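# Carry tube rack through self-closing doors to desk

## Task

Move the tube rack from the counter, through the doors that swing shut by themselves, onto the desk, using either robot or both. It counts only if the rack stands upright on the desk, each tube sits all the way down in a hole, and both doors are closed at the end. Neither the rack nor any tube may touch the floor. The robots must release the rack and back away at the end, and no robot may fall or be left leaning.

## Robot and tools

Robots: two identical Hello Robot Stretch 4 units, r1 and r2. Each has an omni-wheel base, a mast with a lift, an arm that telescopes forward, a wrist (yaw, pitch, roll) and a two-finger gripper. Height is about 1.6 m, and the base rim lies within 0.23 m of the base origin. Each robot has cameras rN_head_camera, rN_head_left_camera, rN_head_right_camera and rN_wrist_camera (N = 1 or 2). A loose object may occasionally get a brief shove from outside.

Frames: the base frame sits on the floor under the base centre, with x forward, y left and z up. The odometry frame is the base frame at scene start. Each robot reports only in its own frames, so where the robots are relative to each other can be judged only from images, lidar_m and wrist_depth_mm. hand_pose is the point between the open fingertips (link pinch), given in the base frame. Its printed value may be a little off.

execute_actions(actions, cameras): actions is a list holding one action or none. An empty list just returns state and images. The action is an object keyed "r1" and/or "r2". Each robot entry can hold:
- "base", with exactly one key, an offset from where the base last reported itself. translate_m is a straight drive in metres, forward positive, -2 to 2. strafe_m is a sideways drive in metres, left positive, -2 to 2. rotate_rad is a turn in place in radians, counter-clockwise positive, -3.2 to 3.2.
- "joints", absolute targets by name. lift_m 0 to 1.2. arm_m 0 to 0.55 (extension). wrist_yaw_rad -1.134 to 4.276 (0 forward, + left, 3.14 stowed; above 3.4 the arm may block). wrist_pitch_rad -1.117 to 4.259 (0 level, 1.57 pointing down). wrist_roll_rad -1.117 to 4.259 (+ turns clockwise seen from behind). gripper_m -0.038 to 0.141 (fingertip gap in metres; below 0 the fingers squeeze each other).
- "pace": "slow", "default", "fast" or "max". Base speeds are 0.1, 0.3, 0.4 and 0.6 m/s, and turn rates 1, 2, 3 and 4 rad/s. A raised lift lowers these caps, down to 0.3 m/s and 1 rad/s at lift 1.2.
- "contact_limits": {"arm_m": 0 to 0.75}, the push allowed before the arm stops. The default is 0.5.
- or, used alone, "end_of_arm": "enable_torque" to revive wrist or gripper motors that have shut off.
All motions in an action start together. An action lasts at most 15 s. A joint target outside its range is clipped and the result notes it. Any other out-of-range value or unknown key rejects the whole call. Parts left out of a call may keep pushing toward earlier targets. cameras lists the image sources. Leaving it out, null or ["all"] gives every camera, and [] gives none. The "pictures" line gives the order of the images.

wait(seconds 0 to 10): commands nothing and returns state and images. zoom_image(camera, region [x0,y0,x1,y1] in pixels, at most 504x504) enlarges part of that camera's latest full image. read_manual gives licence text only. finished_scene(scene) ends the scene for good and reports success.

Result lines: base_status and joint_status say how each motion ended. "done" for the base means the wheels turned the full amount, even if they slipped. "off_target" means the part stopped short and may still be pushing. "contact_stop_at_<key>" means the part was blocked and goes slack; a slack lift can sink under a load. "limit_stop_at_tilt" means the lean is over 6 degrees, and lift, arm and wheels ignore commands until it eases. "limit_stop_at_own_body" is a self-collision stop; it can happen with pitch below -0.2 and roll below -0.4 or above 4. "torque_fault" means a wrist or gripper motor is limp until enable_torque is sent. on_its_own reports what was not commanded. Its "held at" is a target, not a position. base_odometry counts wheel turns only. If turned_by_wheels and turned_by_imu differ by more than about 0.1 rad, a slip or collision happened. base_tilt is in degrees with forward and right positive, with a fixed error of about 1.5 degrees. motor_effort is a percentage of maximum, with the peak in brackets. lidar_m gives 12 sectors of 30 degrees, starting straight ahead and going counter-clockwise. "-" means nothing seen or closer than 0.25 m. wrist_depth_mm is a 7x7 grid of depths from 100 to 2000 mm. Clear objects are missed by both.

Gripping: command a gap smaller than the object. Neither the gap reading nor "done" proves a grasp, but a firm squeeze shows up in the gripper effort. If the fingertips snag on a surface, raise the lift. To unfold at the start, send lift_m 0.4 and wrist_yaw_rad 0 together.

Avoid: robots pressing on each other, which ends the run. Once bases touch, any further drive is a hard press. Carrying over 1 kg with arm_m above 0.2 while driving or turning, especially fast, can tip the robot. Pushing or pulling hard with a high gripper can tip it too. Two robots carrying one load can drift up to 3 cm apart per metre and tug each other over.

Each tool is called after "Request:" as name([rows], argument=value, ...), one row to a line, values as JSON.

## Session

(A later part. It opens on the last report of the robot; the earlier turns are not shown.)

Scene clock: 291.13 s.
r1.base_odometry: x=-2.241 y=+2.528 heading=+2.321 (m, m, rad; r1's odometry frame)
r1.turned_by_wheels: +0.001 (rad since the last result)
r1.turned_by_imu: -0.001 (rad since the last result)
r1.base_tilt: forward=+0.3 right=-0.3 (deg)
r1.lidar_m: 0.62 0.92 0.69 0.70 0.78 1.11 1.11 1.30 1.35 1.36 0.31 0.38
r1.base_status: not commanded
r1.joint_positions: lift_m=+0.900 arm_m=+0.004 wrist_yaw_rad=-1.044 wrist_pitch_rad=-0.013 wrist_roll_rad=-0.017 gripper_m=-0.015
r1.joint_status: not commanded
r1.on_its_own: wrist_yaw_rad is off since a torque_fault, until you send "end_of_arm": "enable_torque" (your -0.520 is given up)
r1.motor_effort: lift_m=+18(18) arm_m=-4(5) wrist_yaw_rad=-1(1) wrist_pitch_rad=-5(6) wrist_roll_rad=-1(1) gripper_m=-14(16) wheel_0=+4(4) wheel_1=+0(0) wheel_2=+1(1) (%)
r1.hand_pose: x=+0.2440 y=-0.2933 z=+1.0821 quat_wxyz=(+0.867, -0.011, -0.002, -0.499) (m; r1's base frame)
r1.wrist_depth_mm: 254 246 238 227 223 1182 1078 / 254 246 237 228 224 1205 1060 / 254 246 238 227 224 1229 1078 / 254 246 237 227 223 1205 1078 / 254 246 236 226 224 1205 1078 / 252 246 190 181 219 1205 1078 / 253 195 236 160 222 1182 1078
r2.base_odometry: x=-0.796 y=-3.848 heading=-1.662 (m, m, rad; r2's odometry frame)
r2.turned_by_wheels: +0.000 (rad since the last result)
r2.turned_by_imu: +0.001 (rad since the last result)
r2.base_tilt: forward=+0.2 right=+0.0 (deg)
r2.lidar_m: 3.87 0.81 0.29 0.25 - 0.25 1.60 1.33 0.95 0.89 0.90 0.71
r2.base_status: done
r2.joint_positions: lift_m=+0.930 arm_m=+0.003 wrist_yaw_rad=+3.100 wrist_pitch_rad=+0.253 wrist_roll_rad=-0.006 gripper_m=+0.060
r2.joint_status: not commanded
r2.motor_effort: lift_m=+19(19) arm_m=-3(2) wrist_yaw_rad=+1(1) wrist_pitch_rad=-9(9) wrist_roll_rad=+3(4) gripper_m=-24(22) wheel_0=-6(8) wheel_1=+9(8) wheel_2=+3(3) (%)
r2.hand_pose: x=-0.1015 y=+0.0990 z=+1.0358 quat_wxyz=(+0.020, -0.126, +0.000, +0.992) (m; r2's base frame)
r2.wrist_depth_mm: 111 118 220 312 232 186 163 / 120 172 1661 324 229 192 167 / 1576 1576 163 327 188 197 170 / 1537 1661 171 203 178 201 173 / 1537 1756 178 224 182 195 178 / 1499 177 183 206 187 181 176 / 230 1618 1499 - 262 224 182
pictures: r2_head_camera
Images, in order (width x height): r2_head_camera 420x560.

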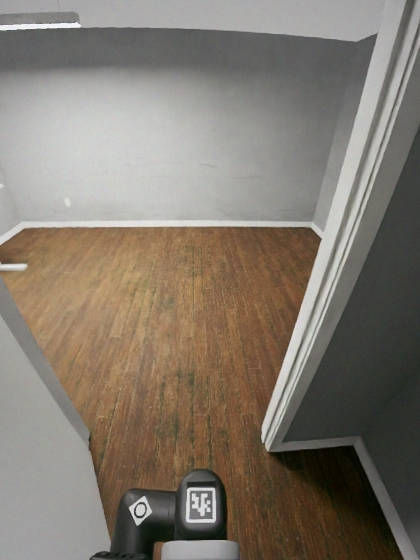

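Request:
execute_actions([
  {"r2":{"base":{"translate_m":1.6}}},
], cameras=[])

Request:
execute_actions([
  {"r1":{"joints":{"gripper_m":0.1}},"r2":{"base":{"rotate_rad":1.0}}},
], cameras=["r2_head_camera"])

Request:
execute_actions([
  {"r1":{"base":{"translate_m":-0.6}},"r2":{"joints":{"wrist_yaw_rad":0},"pace":"slow"}},
], cameras=["r1_head_camera"])

Scene clock: 299.10 s.
r1.base_odometry: x=-2.241 y=+2.528 heading=+2.320 (m, m, rad; r1's odometry frame)
r1.turned_by_wheels: -0.001 (rad since the last result)
r1.turned_by_imu: -0.003 (rad since the last result)
r1.base_tilt: forward=+0.1 right=-0.3 (deg)
r1.lidar_m: 0.62 0.90 0.71 0.70 0.77 1.11 1.11 1.30 1.38 1.34 0.33 0.41
r1.base_status: not commanded
r1.joint_positions: lift_m=+0.900 arm_m=+0.004 wrist_yaw_rad=-1.030 wrist_pitch_rad=-0.013 wrist_roll_rad=-0.017 gripper_m=-0.015
r1.joint_status: not commanded
r1.on_its_own: wrist_yaw_rad is off since a torque_fault, until you send "end_of_arm": "enable_torque" (your -0.520 is given up)
r1.motor_effort: lift_m=+18(18) arm_m=-4(4) wrist_yaw_rad=-3(1) wrist_pitch_rad=-6(6) wrist_roll_rad=-1(1) gripper_m=-11(17) wheel_0=-3(5) wheel_1=+0(1) wheel_2=+0(0) (%)
r1.hand_pose: x=+0.2481 y=-0.2923 z=+1.0821 quat_wxyz=(+0.870, -0.011, -0.001, -0.493) (m; r1's base frame)
r1.wrist_depth_mm: 272 264 256 247 243 1229 1078 / 271 265 255 245 243 1255 1078 / 273 264 255 245 241 1182 1060 / 271 263 254 245 242 1182 1078 / 271 262 255 244 242 1205 1098 / 271 262 188 181 238 1205 1060 / 270 262 254 180 240 1160 1078
r2.base_odometry: x=-0.942 y=-5.442 heading=-1.662 (m, m, rad; r2's odometry frame)
r2.turned_by_wheels: +0.000 (rad since the last result)
r2.turned_by_imu: -0.012 (rad since the last result)
r2.base_tilt: forward=+0.3 right=-0.2 (deg)
r2.lidar_m: 2.26 2.35 2.16 2.08 1.23 1.08 1.42 0.88 1.12 1.86 1.92 2.39
r2.base_status: done
r2.joint_positions: lift_m=+0.930 arm_m=+0.003 wrist_yaw_rad=+3.100 wrist_pitch_rad=+0.253 wrist_roll_rad=-0.006 gripper_m=+0.060
r2.joint_status: not commanded
r2.motor_effort: lift_m=+20(19) arm_m=-3(2) wrist_yaw_rad=+0(1) wrist_pitch_rad=-9(9) wrist_roll_rad=+4(3) gripper_m=-23(21) wheel_0=+0(4) wheel_1=+1(11) wheel_2=+2(9) (%)
r2.hand_pose: x=-0.1015 y=+0.0990 z=+1.0358 quat_wxyz=(+0.020, -0.126, +0.000, +0.992) (m; r2's base frame)
r2.wrist_depth_mm: 111 118 221 1618 1229 1025 917 / 120 180 - 1661 1229 1060 976 / 891 - 163 1708 215 1060 1008 / 931 991 170 202 175 1060 1060 / 960 991 178 223 181 1078 1098 / 991 177 183 206 187 180 1160 / 231 1078 1537 - 1366 1229 1229
pictures: none
No camera images: the call's "cameras" was empty. Leave "cameras" out to get every camera's image.

Scene clock: 301.00 s.
r1.base_odometry: x=-2.241 y=+2.528 heading=+2.320 (m, m, rad; r1's odometry frame)
r1.turned_by_wheels: +0.000 (rad since the last result)
r1.turned_by_imu: -0.001 (rad since the last result)
r1.base_tilt: forward=+0.2 right=-0.2 (deg)
r1.lidar_m: 0.65 0.89 0.70 0.70 0.79 1.12 1.10 1.29 1.37 1.34 0.37 0.45
r1.base_status: not commanded
r1.joint_positions: lift_m=+0.900 arm_m=+0.004 wrist_yaw_rad=-0.896 wrist_pitch_rad=-0.013 wrist_roll_rad=-0.017 gripper_m=+0.100
r1.joint_status: all done
r1.on_its_own: wrist_yaw_rad is off since a torque_fault, until you send "end_of_arm": "enable_torque" (your -0.520 is given up)
r1.motor_effort: lift_m=+18(18) arm_m=-4(4) wrist_yaw_rad=-1(1) wrist_pitch_rad=-5(6) wrist_roll_rad=-1(1) gripper_m=-2(13) wheel_0=-3(3) wheel_1=+1(1) wheel_2=+0(0) (%)
r1.hand_pose: x=+0.2867 y=-0.2798 z=+1.0821 quat_wxyz=(+0.901, -0.010, -0.002, -0.433) (m; r1's base frame)
r1.wrist_depth_mm: 332 314 293 278 260 256 1098 / 332 310 294 278 258 258 1098 / 330 312 294 278 260 257 1118 / 329 309 294 279 260 255 1078 / 330 310 294 278 258 255 1098 / 327 309 287 278 197 256 1098 / 330 304 294 149 258 251 1098
r2.base_odometry: x=-0.942 y=-5.442 heading=-0.662 (m, m, rad; r2's odometry frame)
r2.turned_by_wheels: +1.000 (rad since the last result)
r2.turned_by_imu: +1.021 (rad since the last result)
r2.base_tilt: forward=+0.4 right=-0.3 (deg)
r2.lidar_m: 2.23 2.06 1.28 1.07 1.33 0.88 1.11 1.87 1.91 2.43 2.26 2.33
r2.base_status: done
r2.joint_positions: lift_m=+0.930 arm_m=+0.003 wrist_yaw_rad=+3.100 wrist_pitch_rad=+0.253 wrist_roll_rad=-0.006 gripper_m=+0.060
r2.joint_status: not commanded
r2.motor_effort: lift_m=+19(20) arm_m=-2(2) wrist_yaw_rad=+0(1) wrist_pitch_rad=-9(9) wrist_roll_rad=+3(4) gripper_m=-22(23) wheel_0=+1(5) wheel_1=-2(7) wheel_2=-1(8) (%)
r2.hand_pose: x=-0.1015 y=+0.0990 z=+1.0358 quat_wxyz=(+0.020, -0.126, +0.000, +0.992) (m; r2's base frame)
r2.wrist_depth_mm: 111 118 220 1255 960 820 - / 120 180 1576 1281 960 854 - / 1618 1863 163 1308 189 904 - / 1708 1863 171 202 176 931 - / 1708 1921 178 223 182 960 - / 1756 177 183 206 187 181 1921 / 230 1661 1464 - 1078 1430 1537
pictures: r2_head_camera
Images, in order (width x height): r2_head_camera 420x560.

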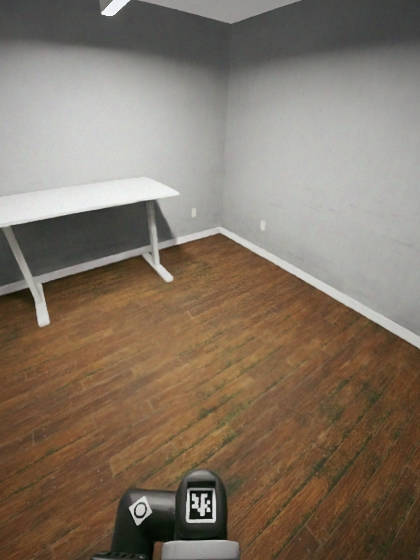

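Scene clock: 304.47 s.
r1.base_odometry: x=-1.832 y=+2.089 heading=+2.321 (m, m, rad; r1's odometry frame)
r1.turned_by_wheels: +0.000 (rad since the last result)
r1.turned_by_imu: +0.001 (rad since the last result)
r1.base_tilt: forward=+0.2 right=-0.3 (deg)
r1.lidar_m: 1.68 1.00 0.80 0.78 0.63 0.54 0.58 0.66 0.86 1.26 1.39 1.72
r1.base_status: done
r1.joint_positions: lift_m=+0.900 arm_m=+0.004 wrist_yaw_rad=-0.777 wrist_pitch_rad=-0.013 wrist_roll_rad=-0.017 gripper_m=+0.100
r1.joint_status: not commanded
r1.on_its_own: wrist_yaw_rad is off since a torque_fault, until you send "end_of_arm": "enable_torque" (your -0.520 is given up)
r1.motor_effort: lift_m=+18(18) arm_m=-4(4) wrist_yaw_rad=-1(1) wrist_pitch_rad=-5(5) wrist_roll_rad=-1(1) gripper_m=-1(0) wheel_0=+1(7) wheel_1=+0(6) wheel_2=+0(10) (%)
r1.hand_pose: x=+0.3191 y=-0.2646 z=+1.0821 quat_wxyz=(+0.925, -0.010, -0.003, -0.379) (m; r1's base frame)
r1.wrist_depth_mm: 1281 1499 1708 1863 1576 1205 1060 / 1281 1499 1708 1921 1537 1229 1060 / 1255 1499 1756 1921 1499 1205 1042 / 1255 1464 1708 1921 1499 1229 1078 / 1281 1464 1661 1983 1499 1255 1042 / 1255 1336 1618 1921 198 1255 1060 / 1308 1366 1618 152 1537 1160 1060
r2.base_odometry: x=-0.942 y=-5.442 heading=-0.662 (m, m, rad; r2's odometry frame)
r2.turned_by_wheels: +0.000 (rad since the last result)
r2.turned_by_imu: -0.001 (rad since the last result)
r2.base_tilt: forward=+0.2 right=+0.1 (deg)
r2.lidar_m: 0.39 2.07 1.28 0.97 0.90 0.87 1.10 1.86 1.91 2.43 2.27 0.42
r2.base_status: not commanded
r2.joint_positions: lift_m=+0.930 arm_m=+0.003 wrist_yaw_rad=+0.000 wrist_pitch_rad=+0.253 wrist_roll_rad=-0.006 gripper_m=+0.060
r2.joint_status: all done
r2.motor_effort: lift_m=+20(20) arm_m=-2(2) wrist_yaw_rad=-3(10) wrist_pitch_rad=-10(9) wrist_roll_rad=+4(4) gripper_m=-24(21) wheel_0=+1(1) wheel_1=-2(2) wheel_2=-1(1) (%)
r2.hand_pose: x=+0.4532 y=-0.0873 z=+1.0358 quat_wxyz=(+0.992, -0.003, +0.126, +0.001) (m; r2's base frame)
r2.wrist_depth_mm: - - - - - - 1708 / - - - - - - 1756 / - - 162 - 189 - 1808 / - - 171 202 176 - 1808 / - - 178 222 182 - 1863 / - 177 183 206 187 181 1808 / 1576 1618 1464 - 1464 1537 1537
pictures: r1_head_camera
Images, in order (width x height): r1_head_camera 420x560.

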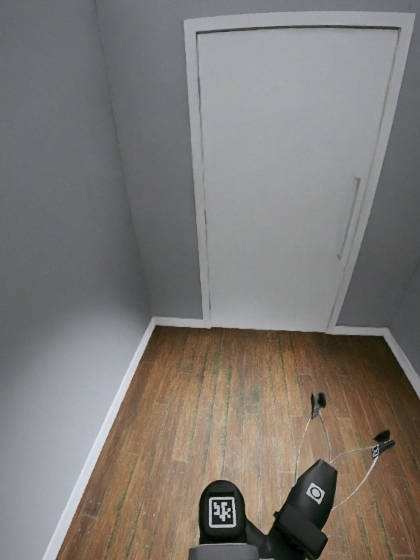

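Desk edge 2.07 m to the left of the original heading.

Request:
execute_actions([
  {"r2":{"base":{"rotate_rad":0.55}}},
], cameras=[])

Request:
execute_actions([
  {"r2":{"base":{"translate_m":1.5}}},
], cameras=["r2_head_camera"])

Scene clock: 307.33 s.
r1.base_odometry: x=-1.832 y=+2.089 heading=+2.321 (m, m, rad; r1's odometry frame)
r1.turned_by_wheels: +0.000 (rad since the last result)
r1.turned_by_imu: -0.001 (rad since the last result)
r1.base_tilt: forward=+0.2 right=-0.3 (deg)
r1.lidar_m: 1.67 0.99 0.81 0.78 0.66 0.55 0.59 0.65 0.84 1.25 1.40 1.69
r1.base_status: not commanded
r1.joint_positions: lift_m=+0.900 arm_m=+0.004 wrist_yaw_rad=-0.777 wrist_pitch_rad=-0.013 wrist_roll_rad=-0.017 gripper_m=+0.100
r1.joint_status: not commanded
r1.on_its_own: wrist_yaw_rad is off since a torque_fault, until you send "end_of_arm": "enable_torque" (your -0.520 is given up)
r1.motor_effort: lift_m=+18(18) arm_m=-4(4) wrist_yaw_rad=+0(1) wrist_pitch_rad=-6(6) wrist_roll_rad=-1(1) gripper_m=+2(2) wheel_0=+1(1) wheel_1=+0(0) wheel_2=+1(1) (%)
r1.hand_pose: x=+0.3191 y=-0.2646 z=+1.0821 quat_wxyz=(+0.925, -0.010, -0.003, -0.379) (m; r1's base frame)
r1.wrist_depth_mm: 1281 1464 1708 1921 1499 1229 1042 / 1281 1464 1661 1863 1464 1229 1042 / 1308 1430 1661 1863 1537 1229 1078 / 1281 1464 1661 1921 1537 1255 1060 / 1281 1464 1661 1983 1537 1229 1060 / 1255 1366 1661 1921 198 1229 1060 / 1281 1366 1618 151 1499 1160 1042
r2.base_odometry: x=-0.942 y=-5.442 heading=-0.112 (m, m, rad; r2's odometry frame)
r2.turned_by_wheels: +0.550 (rad since the last result)
r2.turned_by_imu: +0.561 (rad since the last result)
r2.base_tilt: forward=+0.3 right=-0.2 (deg)
r2.lidar_m: 0.39 1.24 0.95 0.89 0.88 1.14 1.87 1.93 2.40 2.27 2.33 0.42
r2.base_status: done
r2.joint_positions: lift_m=+0.930 arm_m=+0.003 wrist_yaw_rad=+0.000 wrist_pitch_rad=+0.253 wrist_roll_rad=-0.006 gripper_m=+0.060
r2.joint_status: not commanded
r2.motor_effort: lift_m=+19(20) arm_m=-2(2) wrist_yaw_rad=+0(1) wrist_pitch_rad=-8(8) wrist_roll_rad=+5(4) gripper_m=-22(19) wheel_0=-1(3) wheel_1=+1(6) wheel_2=+1(6) (%)
r2.hand_pose: x=+0.4532 y=-0.0874 z=+1.0358 quat_wxyz=(+0.992, -0.003, +0.126, +0.000) (m; r2's base frame)
r2.wrist_depth_mm: 1464 - - - - - - / 1430 - - - - - - / 1430 - 163 - 172 - - / 1397 - 171 202 176 - - / 1366 1921 179 223 182 - - / 1366 177 183 206 187 181 1863 / 1281 1618 1464 - 1499 1537 1499
pictures: none
No camera images: the call's "cameras" was empty. Leave "cameras" out to get every camera's image.

Scene clock: 313.83 s.
r1.base_odometry: x=-1.832 y=+2.089 heading=+2.321 (m, m, rad; r1's odometry frame)
r1.turned_by_wheels: +0.000 (rad since the last result)
r1.turned_by_imu: -0.002 (rad since the last result)
r1.base_tilt: forward=+0.2 right=-0.3 (deg)
r1.lidar_m: 1.68 1.02 0.78 0.79 0.66 0.52 0.57 0.65 0.85 1.28 1.37 1.72
r1.base_status: not commanded
r1.joint_positions: lift_m=+0.900 arm_m=+0.004 wrist_yaw_rad=-0.777 wrist_pitch_rad=-0.013 wrist_roll_rad=-0.017 gripper_m=+0.100
r1.joint_status: not commanded
r1.on_its_own: wrist_yaw_rad is off since a torque_fault, until you send "end_of_arm": "enable_torque" (your -0.520 is given up)
r1.motor_effort: lift_m=+18(18) arm_m=-4(4) wrist_yaw_rad=-2(1) wrist_pitch_rad=-5(6) wrist_roll_rad=-1(1) gripper_m=-4(2) wheel_0=+1(1) wheel_1=+0(0) wheel_2=+0(1) (%)
r1.hand_pose: x=+0.3191 y=-0.2646 z=+1.0821 quat_wxyz=(+0.925, -0.010, -0.003, -0.379) (m; r1's base frame)
r1.wrist_depth_mm: 1308 1499 1661 1921 1537 1229 1025 / 1281 1464 1708 1921 1499 1205 1060 / 1281 1430 1708 1921 1499 1229 1078 / 1281 1499 1756 1863 1499 1255 1042 / 1308 1430 1756 1863 1499 1281 1042 / 1281 1336 1618 1863 198 1255 1060 / 1229 1336 1661 151 1537 1160 1042
r2.base_odometry: x=+0.548 y=-5.609 heading=-0.112 (m, m, rad; r2's odometry frame)
r2.turned_by_wheels: +0.000 (rad since the last result)
r2.turned_by_imu: -0.011 (rad since the last result)
r2.base_tilt: forward=+0.3 right=-0.1 (deg)
r2.lidar_m: 0.40 0.58 0.96 0.89 0.93 1.33 3.07 3.31 2.32 2.20 0.86 0.41
r2.base_status: done
r2.joint_positions: lift_m=+0.930 arm_m=+0.003 wrist_yaw_rad=+0.000 wrist_pitch_rad=+0.253 wrist_roll_rad=-0.006 gripper_m=+0.060
r2.joint_status: not commanded
r2.motor_effort: lift_m=+20(20) arm_m=-2(2) wrist_yaw_rad=+1(1) wrist_pitch_rad=-9(9) wrist_roll_rad=+4(3) gripper_m=-20(19) wheel_0=-1(2) wheel_1=-1(5) wheel_2=+2(9) (%)
r2.hand_pose: x=+0.4532 y=-0.0874 z=+1.0358 quat_wxyz=(+0.992, -0.003, +0.126, +0.000) (m; r2's base frame)
r2.wrist_depth_mm: 991 1008 1025 1025 1025 1060 1078 / 1042 1042 1060 1078 1078 1098 1118 / 1060 1078 163 1098 190 1138 1138 / 750 723 170 202 177 634 615 / 480 473 178 224 182 402 424 / 394 177 183 206 187 181 1336 / 1281 1281 1308 - 1366 1397 1397
pictures: r2_head_camera
Images, in order (width x height): r2_head_camera 420x560.

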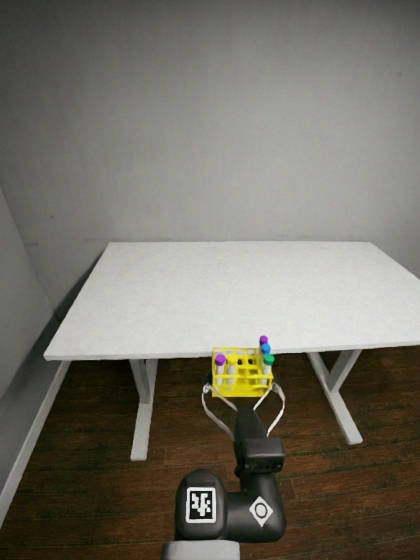

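Request:
execute_actions([
  {"r2":{"joints":{"arm_m":0.3},"pace":"slow"}},
], cameras=["r2_wrist_camera"])

Request:
execute_actions([
  {"r2":{"joints":{"lift_m":0.86},"pace":"slow"}},
], cameras=["r2_wrist_camera"])

Scene clock: 319.27 s.
r1.base_odometry: x=-1.832 y=+2.089 heading=+2.321 (m, m, rad; r1's odometry frame)
r1.turned_by_wheels: +0.000 (rad since the last result)
r1.turned_by_imu: -0.002 (rad since the last result)
r1.base_tilt: forward=+0.2 right=-0.3 (deg)
r1.lidar_m: 1.69 0.99 0.79 0.78 0.64 0.51 0.58 0.63 0.85 1.27 1.40 1.71
r1.base_status: not commanded
r1.joint_positions: lift_m=+0.900 arm_m=+0.004 wrist_yaw_rad=-0.777 wrist_pitch_rad=-0.013 wrist_roll_rad=-0.017 gripper_m=+0.100
r1.joint_status: not commanded
r1.on_its_own: wrist_yaw_rad is off since a torque_fault, until you send "end_of_arm": "enable_torque" (your -0.520 is given up)
r1.motor_effort: lift_m=+18(18) arm_m=-4(4) wrist_yaw_rad=+1(1) wrist_pitch_rad=-5(6) wrist_roll_rad=-1(1) gripper_m=+0(1) wheel_0=+1(1) wheel_1=+0(0) wheel_2=+1(0) (%)
r1.hand_pose: x=+0.3191 y=-0.2646 z=+1.0821 quat_wxyz=(+0.925, -0.010, -0.003, -0.379) (m; r1's base frame)
r1.wrist_depth_mm: 1281 1464 1708 1921 1499 1229 1042 / 1308 1464 1661 1983 1537 1229 1042 / 1255 1464 1708 1921 1537 1281 1060 / 1281 1464 1708 1921 1537 1229 1060 / 1308 1430 1708 1863 1464 1281 1060 / 1255 1366 1661 1863 198 1255 1078 / 1281 1336 1618 151 1537 1182 1060
r2.base_odometry: x=+0.548 y=-5.609 heading=-0.112 (m, m, rad; r2's odometry frame)
r2.turned_by_wheels: +0.000 (rad since the last result)
r2.turned_by_imu: -0.002 (rad since the last result)
r2.base_tilt: forward=+0.1 right=-0.1 (deg)
r2.lidar_m: 0.57 0.60 0.96 0.90 0.91 1.35 3.07 3.33 2.32 2.19 0.85 0.60
r2.base_status: not commanded
r2.joint_positions: lift_m=+0.930 arm_m=+0.299 wrist_yaw_rad=+0.000 wrist_pitch_rad=+0.253 wrist_roll_rad=-0.006 gripper_m=+0.060
r2.joint_status: all done
r2.motor_effort: lift_m=+20(20) arm_m=+5(6) wrist_yaw_rad=+0(0) wrist_pitch_rad=-8(8) wrist_roll_rad=+4(3) gripper_m=-25(23) wheel_0=-1(1) wheel_1=-1(1) wheel_2=+2(2) (%)
r2.hand_pose: x=+0.7493 y=-0.0874 z=+1.0358 quat_wxyz=(+0.992, -0.003, +0.126, +0.000) (m; r2's base frame)
r2.wrist_depth_mm: 732 741 750 768 778 778 788 / 759 778 778 788 788 809 831 / 788 798 163 820 189 854 866 / 741 723 171 202 177 627 609 / 477 466 178 223 182 399 418 / 349 177 183 207 187 181 319 / 268 273 250 - 252 258 257
pictures: r2_wrist_camera
Images, in order (width x height): r2_wrist_camera 616x392.

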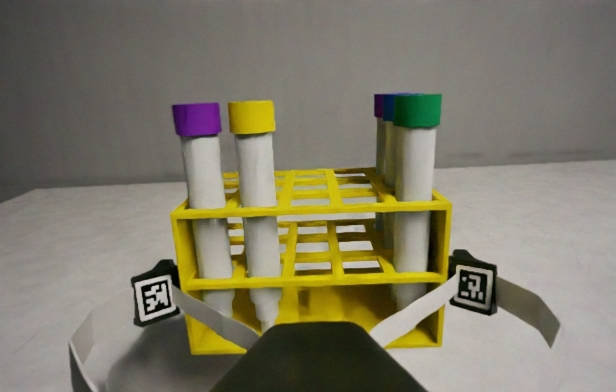

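Scene clock: 320.73 s.
r1.base_odometry: x=-1.832 y=+2.089 heading=+2.321 (m, m, rad; r1's odometry frame)
r1.turned_by_wheels: +0.000 (rad since the last result)
r1.turned_by_imu: +0.000 (rad since the last result)
r1.base_tilt: forward=+0.3 right=-0.3 (deg)
r1.lidar_m: 1.69 1.03 0.79 0.78 0.65 0.52 0.58 0.63 0.84 1.26 1.39 1.69
r1.base_status: not commanded
r1.joint_positions: lift_m=+0.900 arm_m=+0.004 wrist_yaw_rad=-0.777 wrist_pitch_rad=-0.013 wrist_roll_rad=-0.017 gripper_m=+0.100
r1.joint_status: not commanded
r1.on_its_own: wrist_yaw_rad is off since a torque_fault, until you send "end_of_arm": "enable_torque" (your -0.520 is given up)
r1.motor_effort: lift_m=+18(18) arm_m=-4(4) wrist_yaw_rad=-1(1) wrist_pitch_rad=-5(6) wrist_roll_rad=-1(1) gripper_m=-3(0) wheel_0=+1(1) wheel_1=+0(0) wheel_2=+1(1) (%)
r1.hand_pose: x=+0.3191 y=-0.2646 z=+1.0821 quat_wxyz=(+0.925, -0.010, -0.003, -0.379) (m; r1's base frame)
r1.wrist_depth_mm: 1308 1464 1708 1921 1537 1229 1042 / 1336 1499 1708 1921 1537 1255 1060 / 1255 1430 1708 1808 1537 1229 1060 / 1281 1464 1708 1808 1576 1255 1042 / 1281 1499 1661 1983 1576 1255 1060 / 1308 1336 1618 1863 198 1255 1060 / 1281 1366 1618 151 1499 1182 1060
r2.base_odometry: x=+0.548 y=-5.609 heading=-0.112 (m, m, rad; r2's odometry frame)
r2.turned_by_wheels: +0.000 (rad since the last result)
r2.turned_by_imu: -0.001 (rad since the last result)
r2.base_tilt: forward=+0.2 right=-0.2 (deg)
r2.lidar_m: 0.56 0.58 0.94 0.89 0.94 1.34 3.07 3.32 2.31 2.19 0.85 0.61
r2.base_status: not commanded
r2.joint_positions: lift_m=+0.860 arm_m=+0.299 wrist_yaw_rad=+0.000 wrist_pitch_rad=+0.248 wrist_roll_rad=-0.006 gripper_m=+0.060
r2.joint_status: all done
r2.motor_effort: lift_m=+13(19) arm_m=+5(5) wrist_yaw_rad=+1(0) wrist_pitch_rad=+8(9) wrist_roll_rad=+4(4) gripper_m=-22(21) wheel_0=-1(1) wheel_1=-1(1) wheel_2=+2(2) (%)
r2.hand_pose: x=+0.7497 y=-0.0874 z=+0.9679 quat_wxyz=(+0.992, -0.003, +0.123, +0.000) (m; r2's base frame)
r2.wrist_depth_mm: 732 750 750 759 778 778 798 / 768 768 778 798 788 820 820 / 788 798 163 809 188 831 798 / 504 488 171 200 176 427 415 / 319 312 178 220 182 267 281 / 233 177 183 206 186 180 211 / 177 180 178 - 180 172 170
pictures: r2_wrist_camera
Images, in order (width x height): r2_wrist_camera 616x392.

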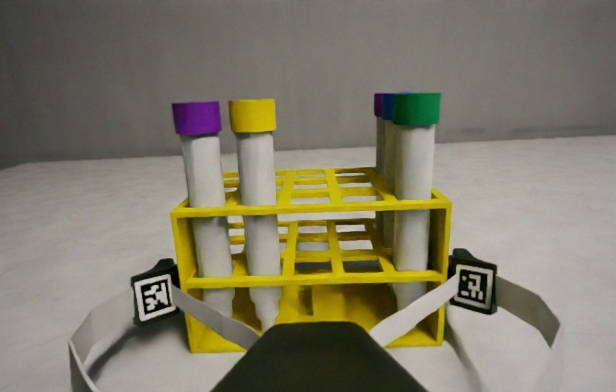

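Touching down. Release.

Request:
execute_actions([
  {"r2":{"joints":{"lift_m":0.868,"gripper_m":0.141}}},
], cameras=[])

Request:
execute_actions([
  {"r2":{"joints":{"arm_m":0.0},"pace":"slow"}},
], cameras=["r2_wrist_camera","r2_head_camera"])

Scene clock: 323.33 s.
r1.base_odometry: x=-1.832 y=+2.089 heading=+2.321 (m, m, rad; r1's odometry frame)
r1.turned_by_wheels: +0.000 (rad since the last result)
r1.turned_by_imu: -0.001 (rad since the last result)
r1.base_tilt: forward=+0.2 right=-0.2 (deg)
r1.lidar_m: 1.69 1.01 0.79 0.79 0.65 0.52 0.56 0.65 0.86 1.27 1.41 1.72
r1.base_status: not commanded
r1.joint_positions: lift_m=+0.900 arm_m=+0.004 wrist_yaw_rad=-0.777 wrist_pitch_rad=-0.013 wrist_roll_rad=-0.017 gripper_m=+0.100
r1.joint_status: not commanded
r1.on_its_own: wrist_yaw_rad is off since a torque_fault, until you send "end_of_arm": "enable_torque" (your -0.520 is given up)
r1.motor_effort: lift_m=+18(18) arm_m=-4(4) wrist_yaw_rad=-1(1) wrist_pitch_rad=-6(5) wrist_roll_rad=-1(1) gripper_m=-5(1) wheel_0=+1(1) wheel_1=+0(0) wheel_2=+1(0) (%)
r1.hand_pose: x=+0.3191 y=-0.2646 z=+1.0821 quat_wxyz=(+0.925, -0.010, -0.003, -0.379) (m; r1's base frame)
r1.wrist_depth_mm: 1255 1464 1708 1863 1537 1229 1042 / 1336 1499 1756 1983 1537 1229 1042 / 1281 1464 1708 1921 1537 1229 1060 / 1281 1464 1708 1808 1499 1255 1060 / 1308 1464 1708 1863 1499 1229 1098 / 1281 1366 1661 1863 197 1229 1042 / 1229 1366 1661 151 1499 1138 1042
r2.base_odometry: x=+0.548 y=-5.609 heading=-0.112 (m, m, rad; r2's odometry frame)
r2.turned_by_wheels: +0.000 (rad since the last result)
r2.turned_by_imu: -0.001 (rad since the last result)
r2.base_tilt: forward=+0.2 right=-0.2 (deg)
r2.lidar_m: 0.56 0.58 0.96 0.90 0.93 1.35 3.07 3.31 2.30 2.19 0.86 0.59
r2.base_status: not commanded
r2.joint_positions: lift_m=+0.868 arm_m=+0.299 wrist_yaw_rad=+0.000 wrist_pitch_rad=+0.252 wrist_roll_rad=-0.006 gripper_m=+0.141
r2.joint_status: all done
r2.motor_effort: lift_m=+21(19) arm_m=+5(5) wrist_yaw_rad=+0(1) wrist_pitch_rad=-4(8) wrist_roll_rad=+4(4) gripper_m=+1(19) wheel_0=-1(0) wheel_1=-1(1) wheel_2=+2(2) (%)
r2.hand_pose: x=+0.7494 y=-0.0874 z=+0.9741 quat_wxyz=(+0.992, -0.003, +0.126, +0.000) (m; r2's base frame)
r2.wrist_depth_mm: 732 741 759 759 778 788 788 / 759 768 778 778 798 809 831 / 788 798 185 809 213 831 788 / 512 496 193 267 207 433 421 / 325 319 200 226 202 272 287 / 240 222 207 163 205 209 219 / 189 180 185 - 186 176 176
pictures: none
No camera images: the call's "cameras" was empty. Leave "cameras" out to get every camera's image.

Scene clock: 327.60 s.
r1.base_odometry: x=-1.832 y=+2.089 heading=+2.321 (m, m, rad; r1's odometry frame)
r1.turned_by_wheels: +0.000 (rad since the last result)
r1.turned_by_imu: -0.001 (rad since the last result)
r1.base_tilt: forward=+0.2 right=-0.3 (deg)
r1.lidar_m: 1.69 0.99 0.80 0.79 0.65 0.55 0.58 0.65 0.85 1.27 1.38 1.69
r1.base_status: not commanded
r1.joint_positions: lift_m=+0.900 arm_m=+0.004 wrist_yaw_rad=-0.777 wrist_pitch_rad=-0.013 wrist_roll_rad=-0.017 gripper_m=+0.100
r1.joint_status: not commanded
r1.on_its_own: wrist_yaw_rad is off since a torque_fault, until you send "end_of_arm": "enable_torque" (your -0.520 is given up)
r1.motor_effort: lift_m=+18(18) arm_m=-4(4) wrist_yaw_rad=-2(1) wrist_pitch_rad=-6(6) wrist_roll_rad=-1(1) gripper_m=-3(4) wheel_0=+1(1) wheel_1=+0(0) wheel_2=+1(1) (%)
r1.hand_pose: x=+0.3191 y=-0.2646 z=+1.0821 quat_wxyz=(+0.925, -0.010, -0.003, -0.379) (m; r1's base frame)
r1.wrist_depth_mm: 1308 1499 1708 1921 1499 1205 1060 / 1308 1499 1661 1863 1576 1229 1060 / 1281 1464 1756 1921 1499 1229 1060 / 1308 1464 1661 1983 1537 1229 1060 / 1281 1430 1708 1921 1537 1205 1042 / 1281 1366 1618 1863 198 1255 1078 / 1281 1366 1618 152 1464 1182 1042
r2.base_odometry: x=+0.548 y=-5.609 heading=-0.112 (m, m, rad; r2's odometry frame)
r2.turned_by_wheels: +0.000 (rad since the last result)
r2.turned_by_imu: -0.002 (rad since the last result)
r2.base_tilt: forward=+0.1 right=-0.1 (deg)
r2.lidar_m: 0.56 0.57 0.95 0.89 0.93 1.35 3.07 3.32 2.32 2.18 0.85 0.59
r2.base_status: not commanded
r2.joint_positions: lift_m=+0.868 arm_m=+0.003 wrist_yaw_rad=+0.000 wrist_pitch_rad=+0.252 wrist_roll_rad=-0.006 gripper_m=+0.141
r2.joint_status: all done
joint sent to its limit — the command would take r2.arm_m past its lower limit, so that joint was sent only as far as its limit.
r2.motor_effort: lift_m=+21(21) arm_m=-5(7) wrist_yaw_rad=+1(0) wrist_pitch_rad=-5(4) wrist_roll_rad=+3(3) gripper_m=-1(2) wheel_0=+0(1) wheel_1=-1(1) wheel_2=+2(2) (%)
r2.hand_pose: x=+0.4538 y=-0.0874 z=+0.9741 quat_wxyz=(+0.992, -0.003, +0.126, +0.000) (m; r2's base frame)
r2.wrist_depth_mm: 991 1008 1025 1025 1042 1060 1078 / 1025 1060 1060 1060 1078 1098 1118 / 1078 1060 1042 484 904 854 809 / 521 500 484 469 452 436 427 / 362 362 368 1229 1229 375 1255 / 1205 759 1255 163 1308 1308 1336 / 1281 891 1308 - 1336 1366 1397
pictures: r2_head_camera, r2_wrist_camera
Images, in order (width x height): r2_head_camera 420x560, r2_wrist_camera 616x392.

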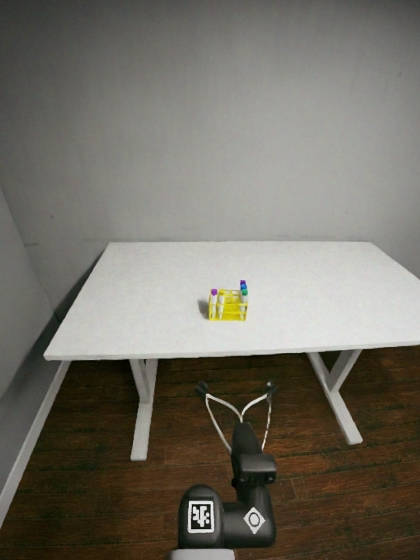

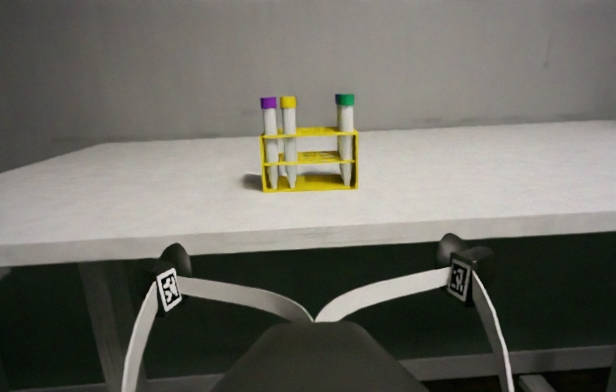

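Tubes all look seated.

Request:
finished_scene(scene=1)

The scene is finished: the task was done.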